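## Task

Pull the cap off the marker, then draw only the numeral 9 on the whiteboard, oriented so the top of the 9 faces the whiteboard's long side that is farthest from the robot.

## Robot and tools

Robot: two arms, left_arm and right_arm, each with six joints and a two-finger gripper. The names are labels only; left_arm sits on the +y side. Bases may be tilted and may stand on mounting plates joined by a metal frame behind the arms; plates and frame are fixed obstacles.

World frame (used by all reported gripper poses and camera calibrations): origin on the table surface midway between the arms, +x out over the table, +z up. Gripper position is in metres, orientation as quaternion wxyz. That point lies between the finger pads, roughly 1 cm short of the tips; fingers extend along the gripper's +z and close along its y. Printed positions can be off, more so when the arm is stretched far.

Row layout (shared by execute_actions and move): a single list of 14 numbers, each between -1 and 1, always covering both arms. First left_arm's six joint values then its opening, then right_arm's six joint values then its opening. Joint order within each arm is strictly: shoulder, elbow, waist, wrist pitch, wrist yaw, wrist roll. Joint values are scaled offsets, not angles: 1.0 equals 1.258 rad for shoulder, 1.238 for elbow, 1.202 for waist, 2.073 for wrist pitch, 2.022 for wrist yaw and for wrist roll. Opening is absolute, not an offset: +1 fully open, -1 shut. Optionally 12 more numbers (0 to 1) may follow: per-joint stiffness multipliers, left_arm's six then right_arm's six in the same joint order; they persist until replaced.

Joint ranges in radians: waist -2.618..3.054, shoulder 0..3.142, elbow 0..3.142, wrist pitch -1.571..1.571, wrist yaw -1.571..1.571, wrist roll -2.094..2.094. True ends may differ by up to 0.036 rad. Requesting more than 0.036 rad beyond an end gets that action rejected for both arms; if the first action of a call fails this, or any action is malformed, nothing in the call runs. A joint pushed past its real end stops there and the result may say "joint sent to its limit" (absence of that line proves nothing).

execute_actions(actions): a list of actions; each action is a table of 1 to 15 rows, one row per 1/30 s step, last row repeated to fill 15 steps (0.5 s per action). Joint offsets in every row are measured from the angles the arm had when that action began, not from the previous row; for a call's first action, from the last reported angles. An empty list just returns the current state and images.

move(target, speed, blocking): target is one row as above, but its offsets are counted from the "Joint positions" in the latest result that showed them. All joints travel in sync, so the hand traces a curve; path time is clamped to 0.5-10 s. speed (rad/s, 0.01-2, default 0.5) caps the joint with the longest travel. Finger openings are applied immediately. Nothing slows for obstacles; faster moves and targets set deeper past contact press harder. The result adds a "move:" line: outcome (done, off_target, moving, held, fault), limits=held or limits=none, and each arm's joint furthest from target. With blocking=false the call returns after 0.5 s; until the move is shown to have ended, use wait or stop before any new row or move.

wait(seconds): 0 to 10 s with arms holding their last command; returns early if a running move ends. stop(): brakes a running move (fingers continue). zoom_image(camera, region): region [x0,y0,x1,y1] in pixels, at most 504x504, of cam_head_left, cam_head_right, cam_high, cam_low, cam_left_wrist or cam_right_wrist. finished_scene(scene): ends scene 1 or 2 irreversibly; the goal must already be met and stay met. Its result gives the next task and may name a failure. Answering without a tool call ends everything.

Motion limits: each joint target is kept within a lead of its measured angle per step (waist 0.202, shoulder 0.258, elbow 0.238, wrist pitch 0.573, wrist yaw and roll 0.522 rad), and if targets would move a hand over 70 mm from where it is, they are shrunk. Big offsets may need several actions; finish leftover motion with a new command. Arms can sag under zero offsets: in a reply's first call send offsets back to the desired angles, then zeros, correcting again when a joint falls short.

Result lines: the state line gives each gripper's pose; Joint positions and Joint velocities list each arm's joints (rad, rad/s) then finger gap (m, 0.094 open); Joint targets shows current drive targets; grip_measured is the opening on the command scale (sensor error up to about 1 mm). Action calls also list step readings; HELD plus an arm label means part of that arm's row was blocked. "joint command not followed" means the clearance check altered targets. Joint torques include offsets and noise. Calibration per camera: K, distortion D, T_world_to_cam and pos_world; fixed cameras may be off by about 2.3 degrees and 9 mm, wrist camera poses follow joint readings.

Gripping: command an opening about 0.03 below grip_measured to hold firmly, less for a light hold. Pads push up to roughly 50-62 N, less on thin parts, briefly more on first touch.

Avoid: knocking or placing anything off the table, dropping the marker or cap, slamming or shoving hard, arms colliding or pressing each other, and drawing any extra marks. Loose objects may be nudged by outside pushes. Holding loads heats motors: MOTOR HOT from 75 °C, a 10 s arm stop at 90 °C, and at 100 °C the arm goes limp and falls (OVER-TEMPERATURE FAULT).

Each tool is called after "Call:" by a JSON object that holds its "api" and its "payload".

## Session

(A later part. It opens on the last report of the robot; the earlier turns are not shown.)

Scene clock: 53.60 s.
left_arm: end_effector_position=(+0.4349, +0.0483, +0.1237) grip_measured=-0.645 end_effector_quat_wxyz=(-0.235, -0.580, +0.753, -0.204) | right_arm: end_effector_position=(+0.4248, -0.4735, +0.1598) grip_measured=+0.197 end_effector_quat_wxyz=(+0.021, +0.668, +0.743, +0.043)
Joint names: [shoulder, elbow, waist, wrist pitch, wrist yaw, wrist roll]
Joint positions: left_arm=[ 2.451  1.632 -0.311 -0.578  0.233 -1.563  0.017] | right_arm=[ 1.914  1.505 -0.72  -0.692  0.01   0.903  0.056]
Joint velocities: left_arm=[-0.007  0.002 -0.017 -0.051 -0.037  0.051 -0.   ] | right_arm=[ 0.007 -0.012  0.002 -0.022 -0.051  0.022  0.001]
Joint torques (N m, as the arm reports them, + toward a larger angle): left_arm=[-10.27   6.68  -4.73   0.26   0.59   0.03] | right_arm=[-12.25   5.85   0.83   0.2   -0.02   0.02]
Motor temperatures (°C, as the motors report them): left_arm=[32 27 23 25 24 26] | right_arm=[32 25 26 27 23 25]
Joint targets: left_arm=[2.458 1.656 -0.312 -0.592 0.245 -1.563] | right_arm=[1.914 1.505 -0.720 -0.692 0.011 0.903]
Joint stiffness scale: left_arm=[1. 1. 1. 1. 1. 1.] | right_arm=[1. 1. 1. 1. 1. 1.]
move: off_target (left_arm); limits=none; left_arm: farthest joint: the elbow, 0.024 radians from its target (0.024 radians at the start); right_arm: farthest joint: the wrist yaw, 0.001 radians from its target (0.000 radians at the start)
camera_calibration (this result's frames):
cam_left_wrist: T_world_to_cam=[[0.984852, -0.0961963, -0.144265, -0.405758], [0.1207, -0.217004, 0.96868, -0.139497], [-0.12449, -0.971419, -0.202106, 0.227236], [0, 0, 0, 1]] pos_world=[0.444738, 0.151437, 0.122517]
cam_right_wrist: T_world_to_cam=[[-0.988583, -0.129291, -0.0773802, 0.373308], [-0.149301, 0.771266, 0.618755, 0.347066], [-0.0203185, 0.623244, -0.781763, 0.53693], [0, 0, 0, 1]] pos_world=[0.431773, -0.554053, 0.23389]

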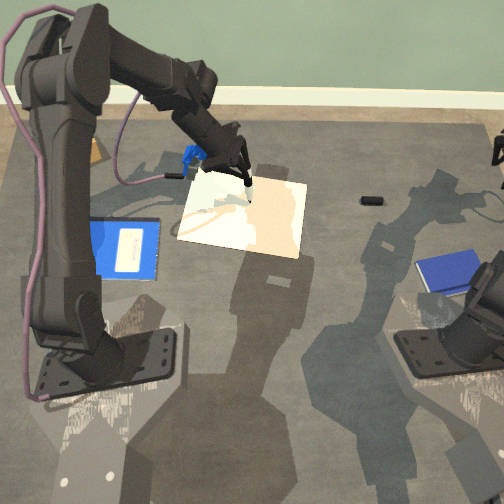

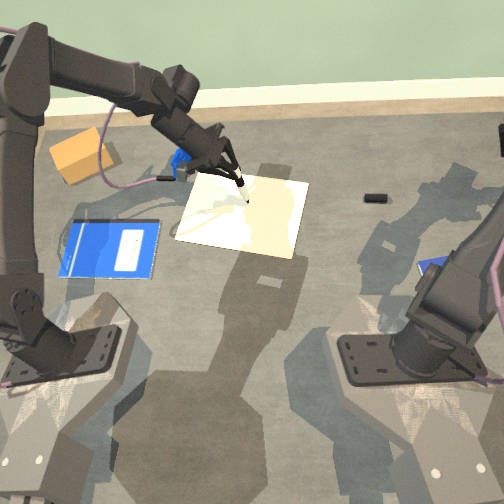

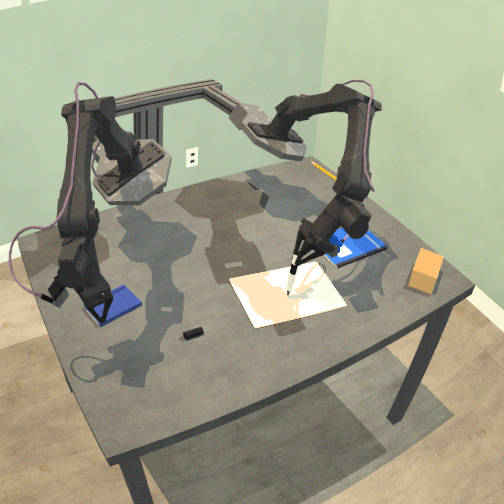

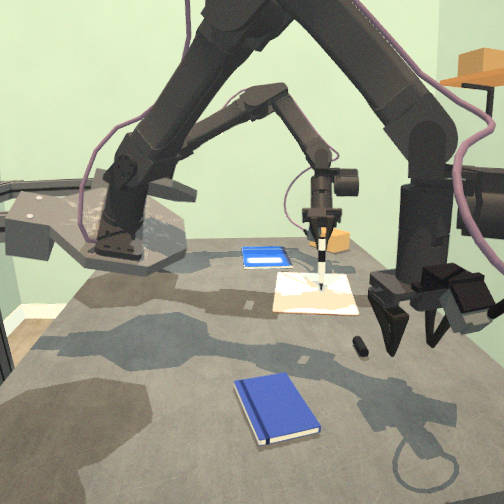

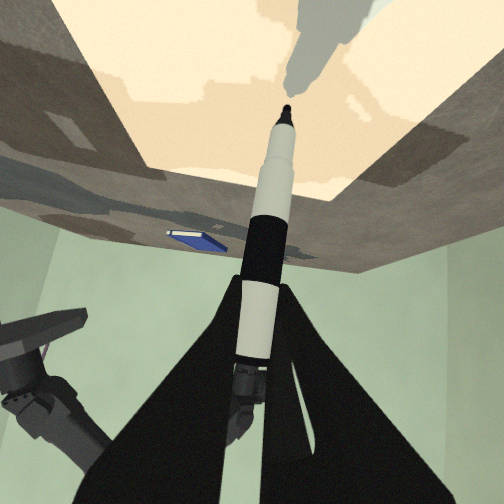

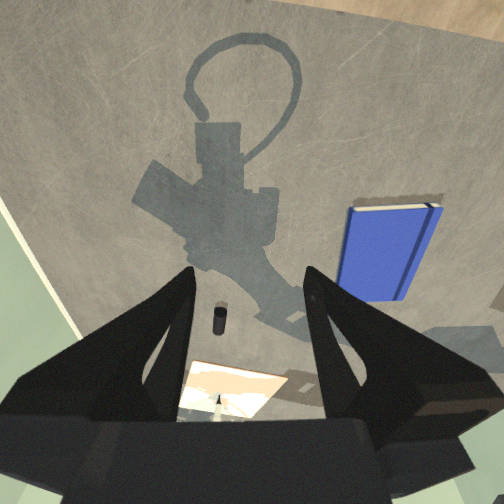

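Call:
{"api": "move", "payload": {"target": [0.0215,0.030,0.006,-0.007,0.006,0,-0.69, 0,0,0,0,0,0,0.2], "speed": 0.06}}

Scene clock: 55.07 s.
left_arm: end_effector_position=(+0.4367, +0.0495, +0.1185) grip_measured=-0.645 end_effector_quat_wxyz=(-0.236, -0.583, +0.750, -0.202) | right_arm: end_effector_position=(+0.4249, -0.4734, +0.1598) grip_measured=+0.197 end_effector_quat_wxyz=(+0.021, +0.668, +0.743, +0.043)
Joint names: [shoulder, elbow, waist, wrist pitch, wrist yaw, wrist roll]
Joint positions: left_arm=[ 2.467  1.646 -0.304 -0.578  0.234 -1.563  0.017] | right_arm=[ 1.914  1.505 -0.72  -0.692  0.01   0.903  0.056]
Joint velocities: left_arm=[-0.012 -0.002 -0.022 -0.007 -0.007 -0.007 -0.001] | right_arm=[-0.002 -0.007 -0.012 -0.022  0.007 -0.007 -0.   ]
Joint torques (N m, as the arm reports them, + toward a larger angle): left_arm=[-9.83  6.61 -4.53  0.22  0.6   0.03] | right_arm=[-12.28   5.86   0.86   0.2   -0.03   0.01]
Motor temperatures (°C, as the motors report them): left_arm=[32 27 23 25 24 26] | right_arm=[32 25 26 27 23 25]
Joint targets: left_arm=[2.478 1.669 -0.304 -0.592 0.246 -1.563] | right_arm=[1.914 1.505 -0.720 -0.692 0.010 0.903]
Joint stiffness scale: left_arm=[1. 1. 1. 1. 1. 1.] | right_arm=[1. 1. 1. 1. 1. 1.]
move: off_target (left_arm); limits=none; left_arm: farthest joint: the elbow, 0.023 radians from its target (0.037 radians at the start); right_arm: farthest joint: the waist, 0.000 radians from its target (0.000 radians at the start)
camera_calibration (this result's frames):
cam_left_wrist: T_world_to_cam=[[0.984648, -0.0901402, -0.149474, -0.407744], [0.126955, -0.217861, 0.967687, -0.137041], [-0.119792, -0.971808, -0.203073, 0.225714], [0, 0, 0, 1]] pos_world=[0.445922, 0.152741, 0.117502]
cam_right_wrist: T_world_to_cam=[[-0.988546, -0.129283, -0.0778658, 0.373461], [-0.149586, 0.770861, 0.619191, 0.346841], [-0.020027, 0.623746, -0.78137, 0.536919], [0, 0, 0, 1]] pos_world=[0.431818, -0.553986, 0.233851]

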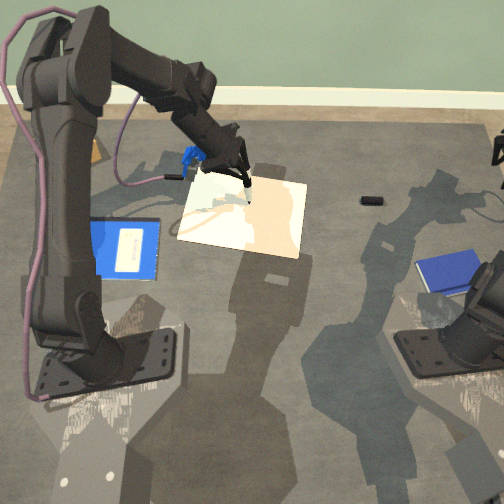

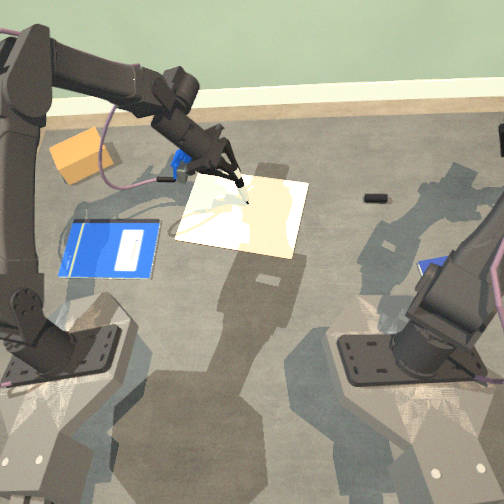

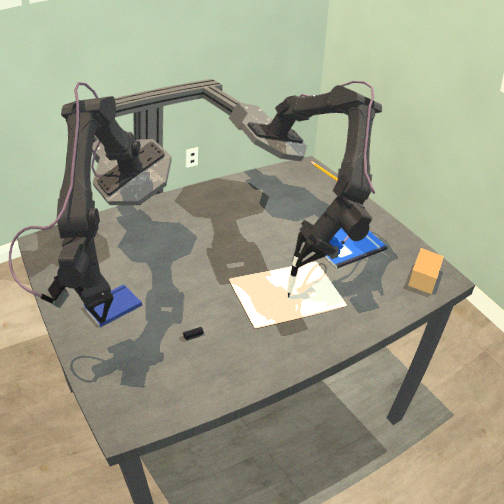

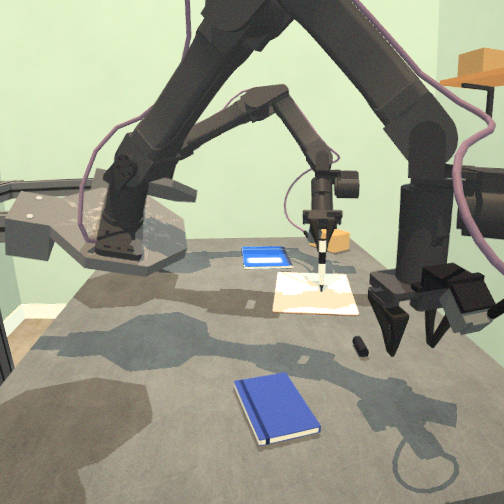

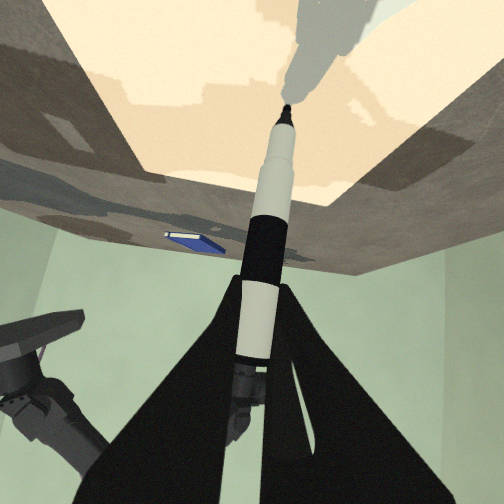

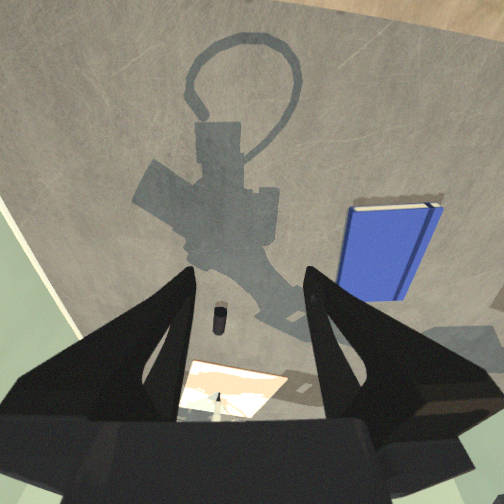

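Call:
{"api": "move", "payload": {"target": [0.023,0.0565,0.016,-0.007,0.006,0,-0.69, 0,0,0,0,0,0,0.2], "speed": 0.08}}

Call:
{"api": "zoom_image", "payload": {"camera": "cam_head_left", "region": [170,130,320,270]}}

Scene clock: 56.47 s.
left_arm: end_effector_position=(+0.4537, +0.0549, +0.1176) grip_measured=-0.645 end_effector_quat_wxyz=(-0.227, -0.592, +0.744, -0.213) | right_arm: end_effector_position=(+0.4250, -0.4732, +0.1598) grip_measured=+0.197 end_effector_quat_wxyz=(+0.021, +0.668, +0.743, +0.043)
Joint names: [shoulder, elbow, waist, wrist pitch, wrist yaw, wrist roll]
Joint positions: left_arm=[ 2.483  1.693 -0.284 -0.579  0.238 -1.563  0.017] | right_arm=[ 1.914  1.505 -0.72  -0.692  0.009  0.903  0.056]
Joint velocities: left_arm=[-0.002 -0.017  0.002 -0.037  0.037  0.022  0.   ] | right_arm=[ 0.007 -0.012  0.002  0.066 -0.066 -0.081  0.001]
Joint torques (N m, as the arm reports them, + toward a larger angle): left_arm=[-9.98  6.71 -4.53  0.27  0.56  0.03] | right_arm=[-12.33   5.86   0.84   0.2   -0.03   0.02]
Motor temperatures (°C, as the motors report them): left_arm=[32 27 23 25 24 26] | right_arm=[32 25 26 27 23 25]
Joint targets: left_arm=[2.496 1.715 -0.285 -0.593 0.246 -1.563] | right_arm=[1.914 1.505 -0.720 -0.692 0.010 0.903]
Joint stiffness scale: left_arm=[1. 1. 1. 1. 1. 1.] | right_arm=[1. 1. 1. 1. 1. 1.]
move: off_target (left_arm); limits=none; left_arm: farthest joint: the elbow, 0.023 radians from its target (0.070 radians at the start); right_arm: farthest joint: the wrist yaw, 0.001 radians from its target (0.000 radians at the start)
camera_calibration (this result's frames):
cam_left_wrist: T_world_to_cam=[[0.98963, -0.0619859, -0.129574, -0.430325], [0.114052, -0.209254, 0.971187, -0.132125], [-0.0873138, -0.975895, -0.200015, 0.21793], [0, 0, 0, 1]] pos_world=[0.45996, 0.158355, 0.116149]
cam_right_wrist: T_world_to_cam=[[-0.988509, -0.129275, -0.0783514, 0.373613], [-0.149871, 0.770456, 0.619626, 0.346617], [-0.0197357, 0.624249, -0.780976, 0.536908], [0, 0, 0, 1]] pos_world=[0.431864, -0.553918, 0.233813]

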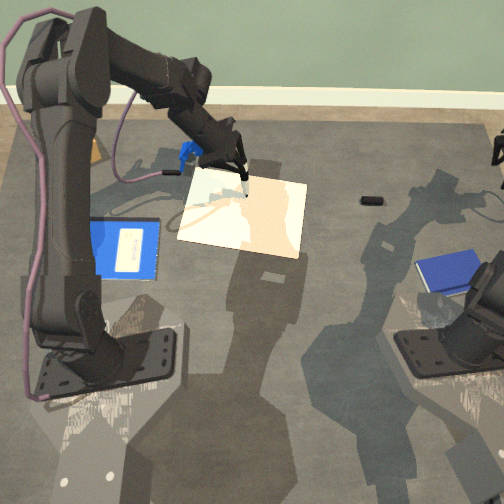

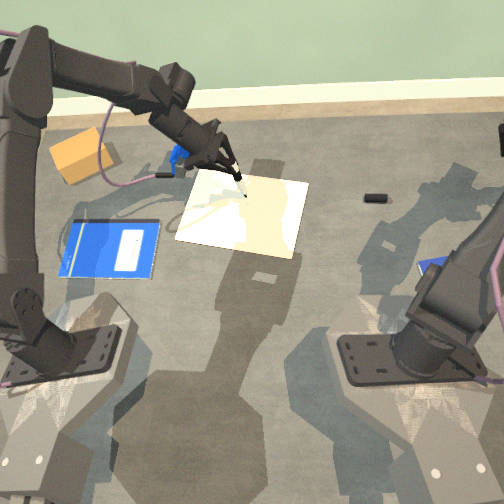

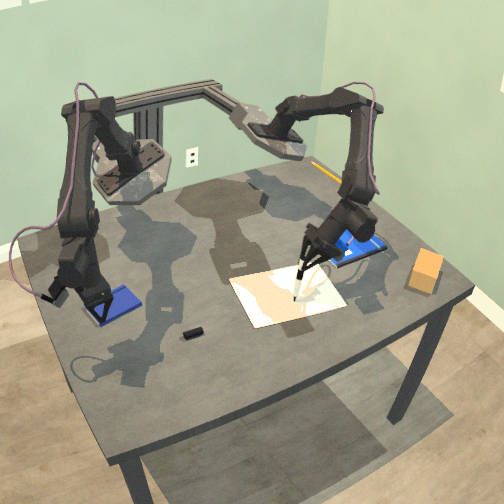

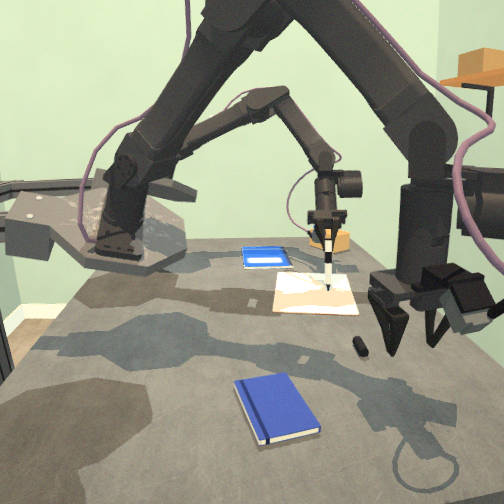

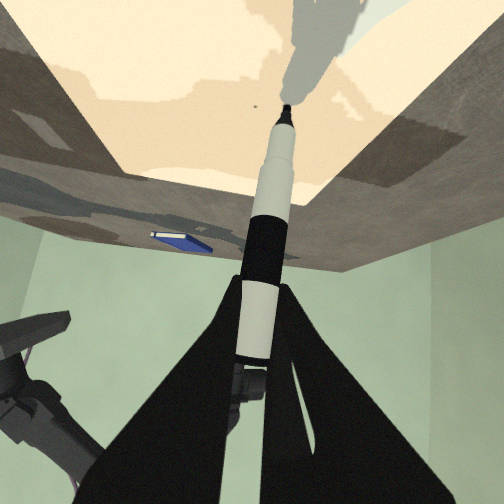

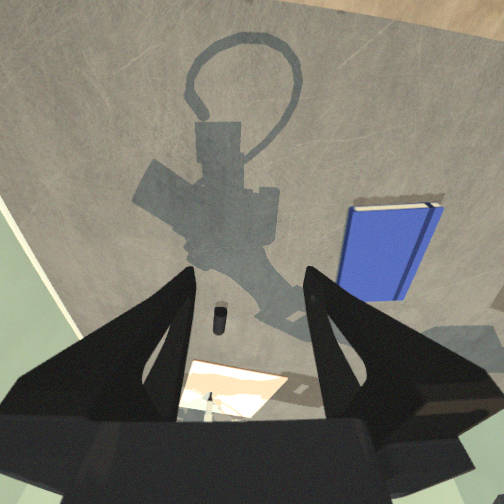

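Region (170, 130, 320, 270) of cam_head_left's 504x504 image, scaled by 3.360, with more detail than that image has; it fills the top 470 rows of this view, and the rest is white.

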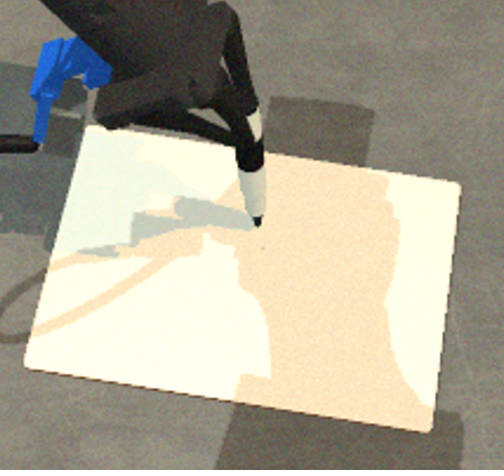

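Call:
{"api": "move", "payload": {"target": [0.010,0.018,0,-0.007,-0.018,0,-0.69, 0,0,0,0,0,0,0.2], "speed": 0.05}}

Scene clock: 58.13 s.
left_arm: end_effector_position=(+0.4538, +0.0555, +0.1171) grip_measured=-0.645 end_effector_quat_wxyz=(-0.226, -0.592, +0.744, -0.212) | right_arm: end_effector_position=(+0.4251, -0.4731, +0.1598) grip_measured=+0.197 end_effector_quat_wxyz=(+0.021, +0.668, +0.743, +0.044)
Joint names: [shoulder, elbow, waist, wrist pitch, wrist yaw, wrist roll]
Joint positions: left_arm=[ 2.483  1.693 -0.284 -0.58   0.233 -1.563  0.017] | right_arm=[ 1.914  1.505 -0.72  -0.692  0.008  0.903  0.056]
Joint velocities: left_arm=[ 0.017  0.002 -0.022 -0.007  0.007 -0.051 -0.002] | right_arm=[-0.012 -0.002 -0.007 -0.11   0.051  0.037  0.   ]
Joint torques (N m, as the arm reports them, + toward a larger angle): left_arm=[-10.06   6.68  -4.54   0.26   0.09   0.04] | right_arm=[-12.32   5.87   0.83   0.21  -0.03   0.03]
Motor temperatures (°C, as the motors report them): left_arm=[32 27 23 25 24 26] | right_arm=[32 25 26 27 23 25]
Joint targets: left_arm=[2.496 1.715 -0.284 -0.594 0.201 -1.563] | right_arm=[1.914 1.505 -0.720 -0.692 0.009 0.903]
Joint stiffness scale: left_arm=[1. 1. 1. 1. 1. 1.] | right_arm=[1. 1. 1. 1. 1. 1.]
move: off_target (left_arm); limits=none; left_arm: farthest joint: the wrist yaw, 0.032 radians from its target (0.036 radians at the start); right_arm: farthest joint: the wrist yaw, 0.001 radians from its target (0.000 radians at the start)
camera_calibration (this result's frames):
cam_left_wrist: T_world_to_cam=[[0.989699, -0.0614078, -0.129329, -0.430487], [0.113567, -0.21331, 0.970361, -0.13103], [-0.087175, -0.975053, -0.204139, 0.21881], [0, 0, 0, 1]] pos_world=[0.460008, 0.158966, 0.11614]
cam_right_wrist: T_world_to_cam=[[-0.988471, -0.129266, -0.0788369, 0.373765], [-0.150156, 0.77005, 0.620061, 0.346392], [-0.0194445, 0.624751, -0.780582, 0.536897], [0, 0, 0, 1]] pos_world=[0.431909, -0.553851, 0.233774]

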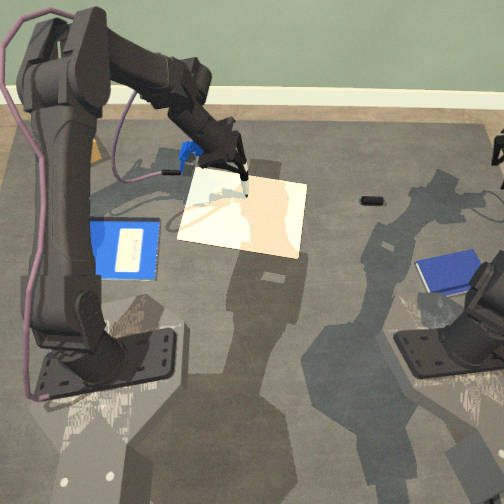

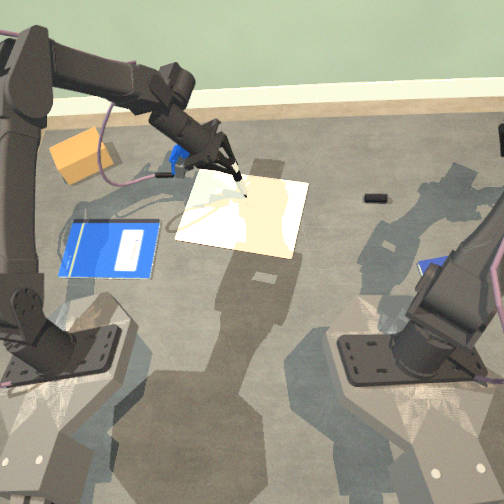

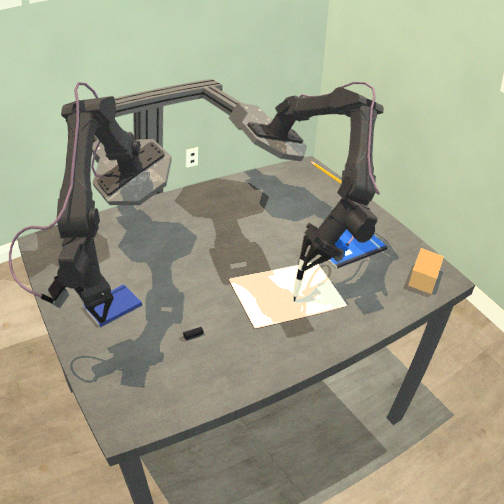

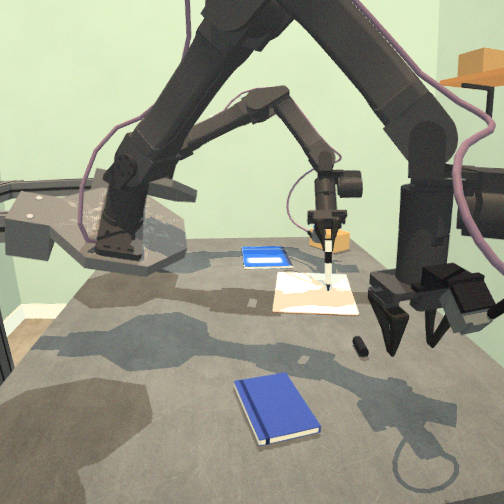

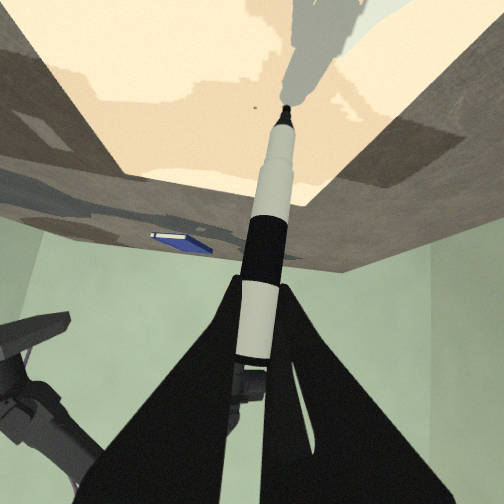

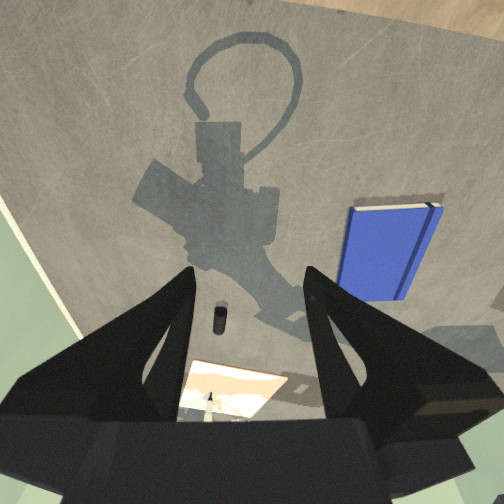

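Call:
{"api": "move", "payload": {"target": [-0.022,0.008,0.028,-0.007,-0.016,0,-0.69, 0,0,0,0,0,0,0.2], "speed": 0.06}}

Scene clock: 59.33 s.
left_arm: end_effector_position=(+0.4630, +0.0718, +0.1173) grip_measured=-0.645 end_effector_quat_wxyz=(-0.218, -0.606, +0.735, -0.214) | right_arm: end_effector_position=(+0.4251, -0.4730, +0.1598) grip_measured=+0.197 end_effector_quat_wxyz=(+0.021, +0.668, +0.743, +0.044)
Joint names: [shoulder, elbow, waist, wrist pitch, wrist yaw, wrist roll]
Joint positions: left_arm=[ 2.466  1.693 -0.252 -0.58   0.23  -1.563  0.017] | right_arm=[ 1.914  1.505 -0.72  -0.692  0.007  0.903  0.056]
Joint velocities: left_arm=[ 0.002 -0.012 -0.007  0.007  0.037  0.037  0.   ] | right_arm=[ 0.002  0.007 -0.007 -0.051 -0.007  0.081 -0.001]
Joint torques (N m, as the arm reports them, + toward a larger angle): left_arm=[-11.65   5.81  -4.42   0.24   0.12   0.02] | right_arm=[-12.31   5.86   0.86   0.21  -0.03   0.02]
Motor temperatures (°C, as the motors report them): left_arm=[32 27 23 25 24 26] | right_arm=[32 25 26 27 23 25]
Joint targets: left_arm=[2.455 1.702 -0.250 -0.594 0.201 -1.563] | right_arm=[1.914 1.505 -0.720 -0.692 0.008 0.903]
Joint stiffness scale: left_arm=[1. 1. 1. 1. 1. 1.] | right_arm=[1. 1. 1. 1. 1. 1.]
move: off_target (left_arm); limits=none; left_arm: farthest joint: the wrist yaw, 0.029 radians from its target (0.033 radians at the start); right_arm: farthest joint: the wrist yaw, 0.001 radians from its target (0.000 radians at the start)
camera_calibration (this result's frames):
cam_left_wrist: T_world_to_cam=[[0.99179, -0.0252273, -0.125365, -0.442677], [0.116993, -0.216798, 0.969181, -0.129951], [-0.0516286, -0.975891, -0.212066, 0.220052], [0, 0, 0, 1]] pos_world=[0.465607, 0.175406, 0.117116]
cam_right_wrist: T_world_to_cam=[[-0.988433, -0.129257, -0.0793225, 0.373918], [-0.150441, 0.769644, 0.620496, 0.346168], [-0.0191535, 0.625252, -0.780188, 0.536885], [0, 0, 0, 1]] pos_world=[0.431954, -0.553783, 0.233736]

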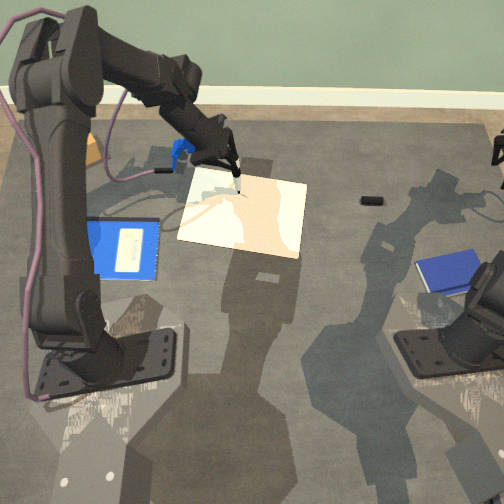

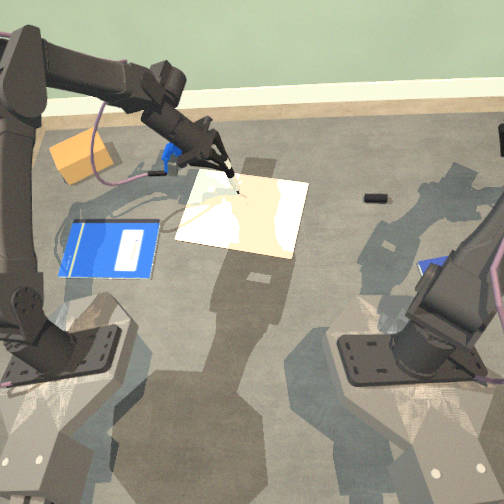

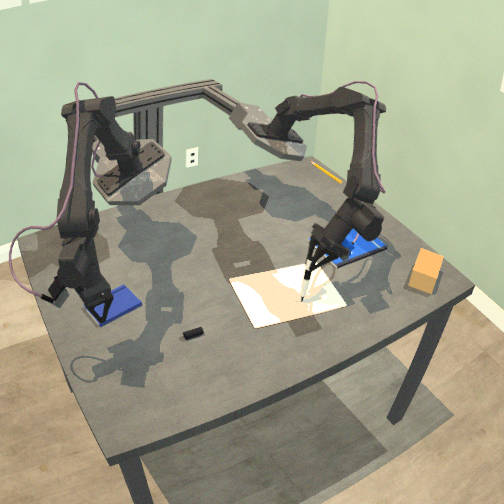

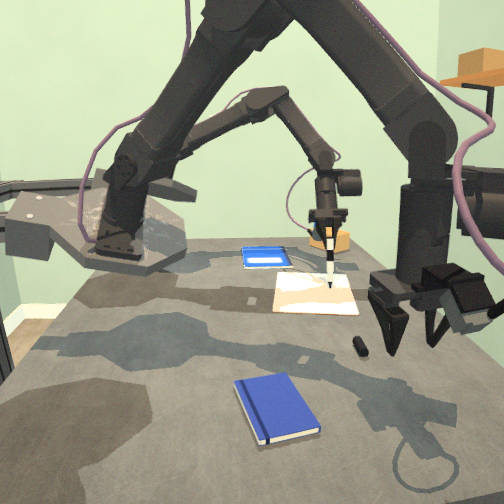

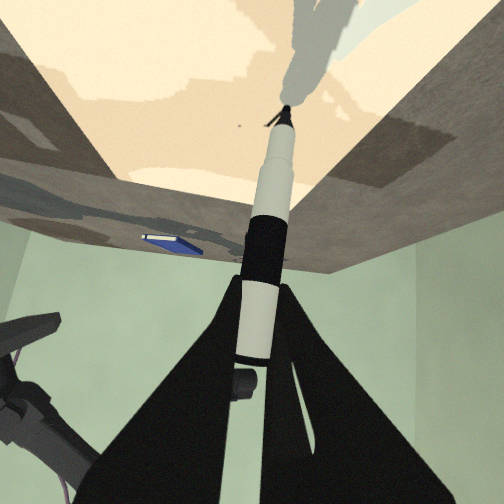

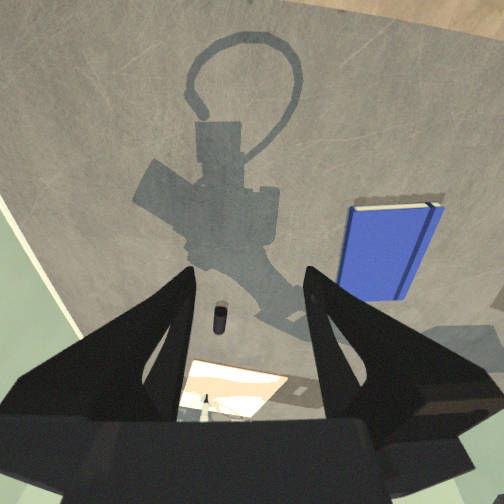

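Call:
{"api": "move", "payload": {"target": [-0.0366,-0.055,0.0275,-0.007,-0.015,0,-0.69, 0,0,0,0,0,0,0.2], "speed": 0.08}}

Scene clock: 60.77 s.
left_arm: end_effector_position=(+0.4580, +0.0878, +0.1173) grip_measured=-0.645 end_effector_quat_wxyz=(-0.220, -0.616, +0.727, -0.208) | right_arm: end_effector_position=(+0.4252, -0.4729, +0.1598) grip_measured=+0.197 end_effector_quat_wxyz=(+0.021, +0.668, +0.743, +0.045)
Joint names: [shoulder, elbow, waist, wrist pitch, wrist yaw, wrist roll]
Joint positions: left_arm=[ 2.431  1.646 -0.224 -0.579  0.229 -1.563  0.017] | right_arm=[ 1.914  1.505 -0.72  -0.692  0.007  0.903  0.056]
Joint velocities: left_arm=[ 0.027  0.002 -0.017 -0.007  0.037  0.022 -0.001] | right_arm=[ 0.017 -0.027 -0.007 -0.037  0.022  0.081 -0.001]
Joint torques (N m, as the arm reports them, + toward a larger angle): left_arm=[-11.52   3.51  -4.02   0.21   0.09   0.03] | right_arm=[-12.31   5.9    0.91   0.21  -0.03   0.03]
Motor temperatures (°C, as the motors report them): left_arm=[32 27 23 25 24 26] | right_arm=[32 25 26 27 23 25]
Joint targets: left_arm=[2.420 1.625 -0.219 -0.595 0.199 -1.563] | right_arm=[1.914 1.505 -0.720 -0.692 0.007 0.903]
Joint stiffness scale: left_arm=[1. 1. 1. 1. 1. 1.] | right_arm=[1. 1. 1. 1. 1. 1.]
move: off_target (left_arm); limits=none; left_arm: farthest joint: the wrist yaw, 0.029 radians from its target (0.030 radians at the start); right_arm: farthest joint: the waist, 0.000 radians from its target (0.000 radians at the start)
camera_calibration (this result's frames):
cam_left_wrist: T_world_to_cam=[[0.989629, -0.00255142, -0.143622, -0.436108], [0.139458, -0.222559, 0.964893, -0.135153], [-0.0344262, -0.974916, -0.219895, 0.228366], [0, 0, 0, 1]] pos_world=[0.458295, 0.191445, 0.11799]
cam_right_wrist: T_world_to_cam=[[-0.988395, -0.129248, -0.079808, 0.374071], [-0.150727, 0.769238, 0.62093, 0.345943], [-0.0188628, 0.625754, -0.779793, 0.536874], [0, 0, 0, 1]] pos_world=[0.431999, -0.553715, 0.233697]

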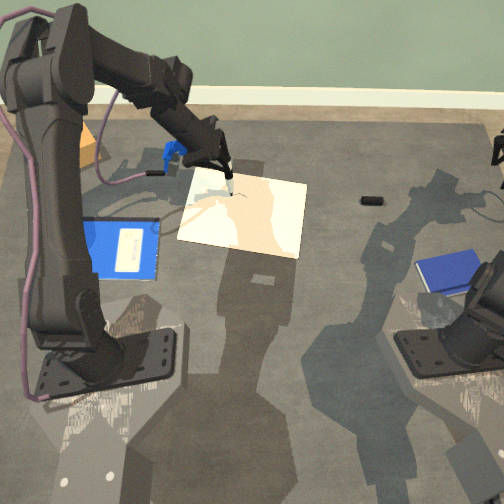

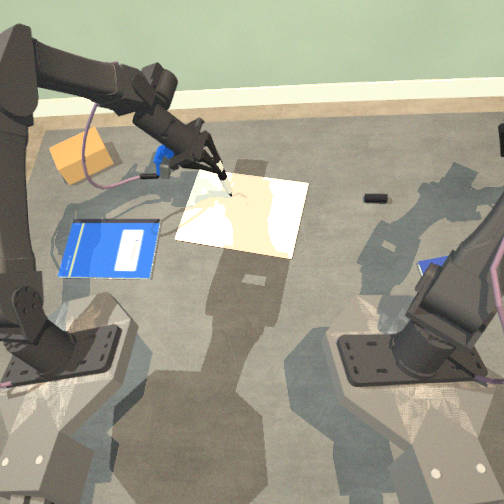

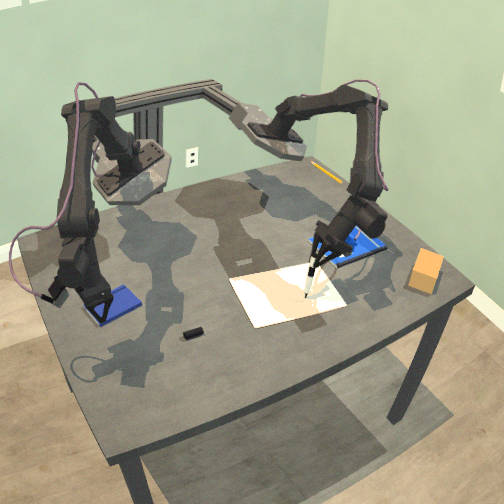

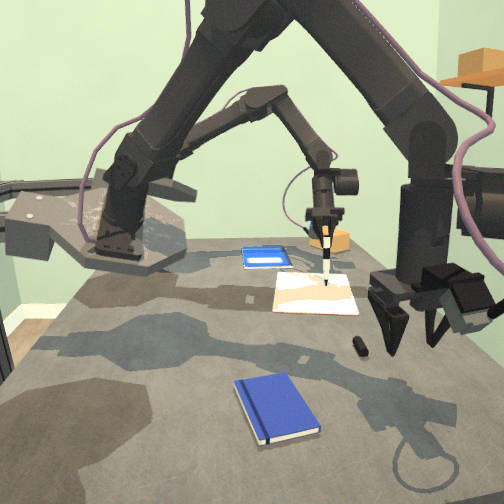

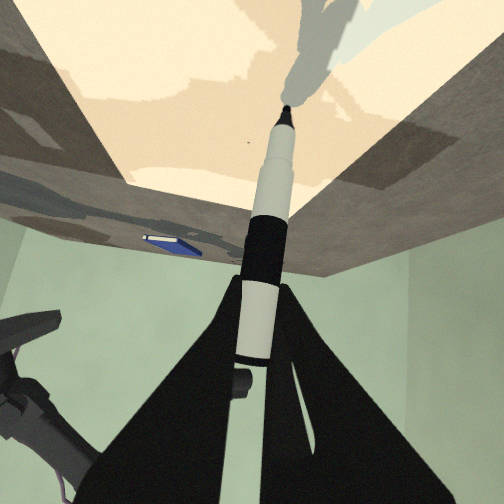

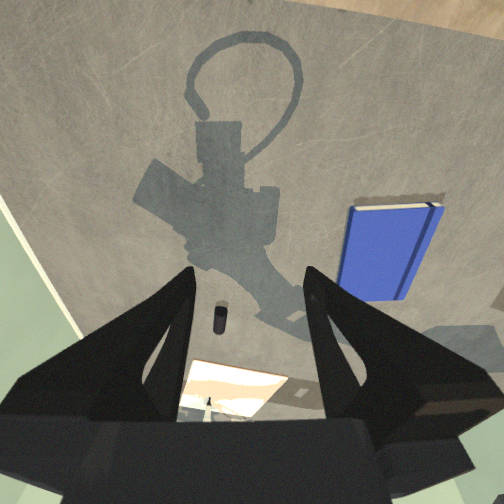

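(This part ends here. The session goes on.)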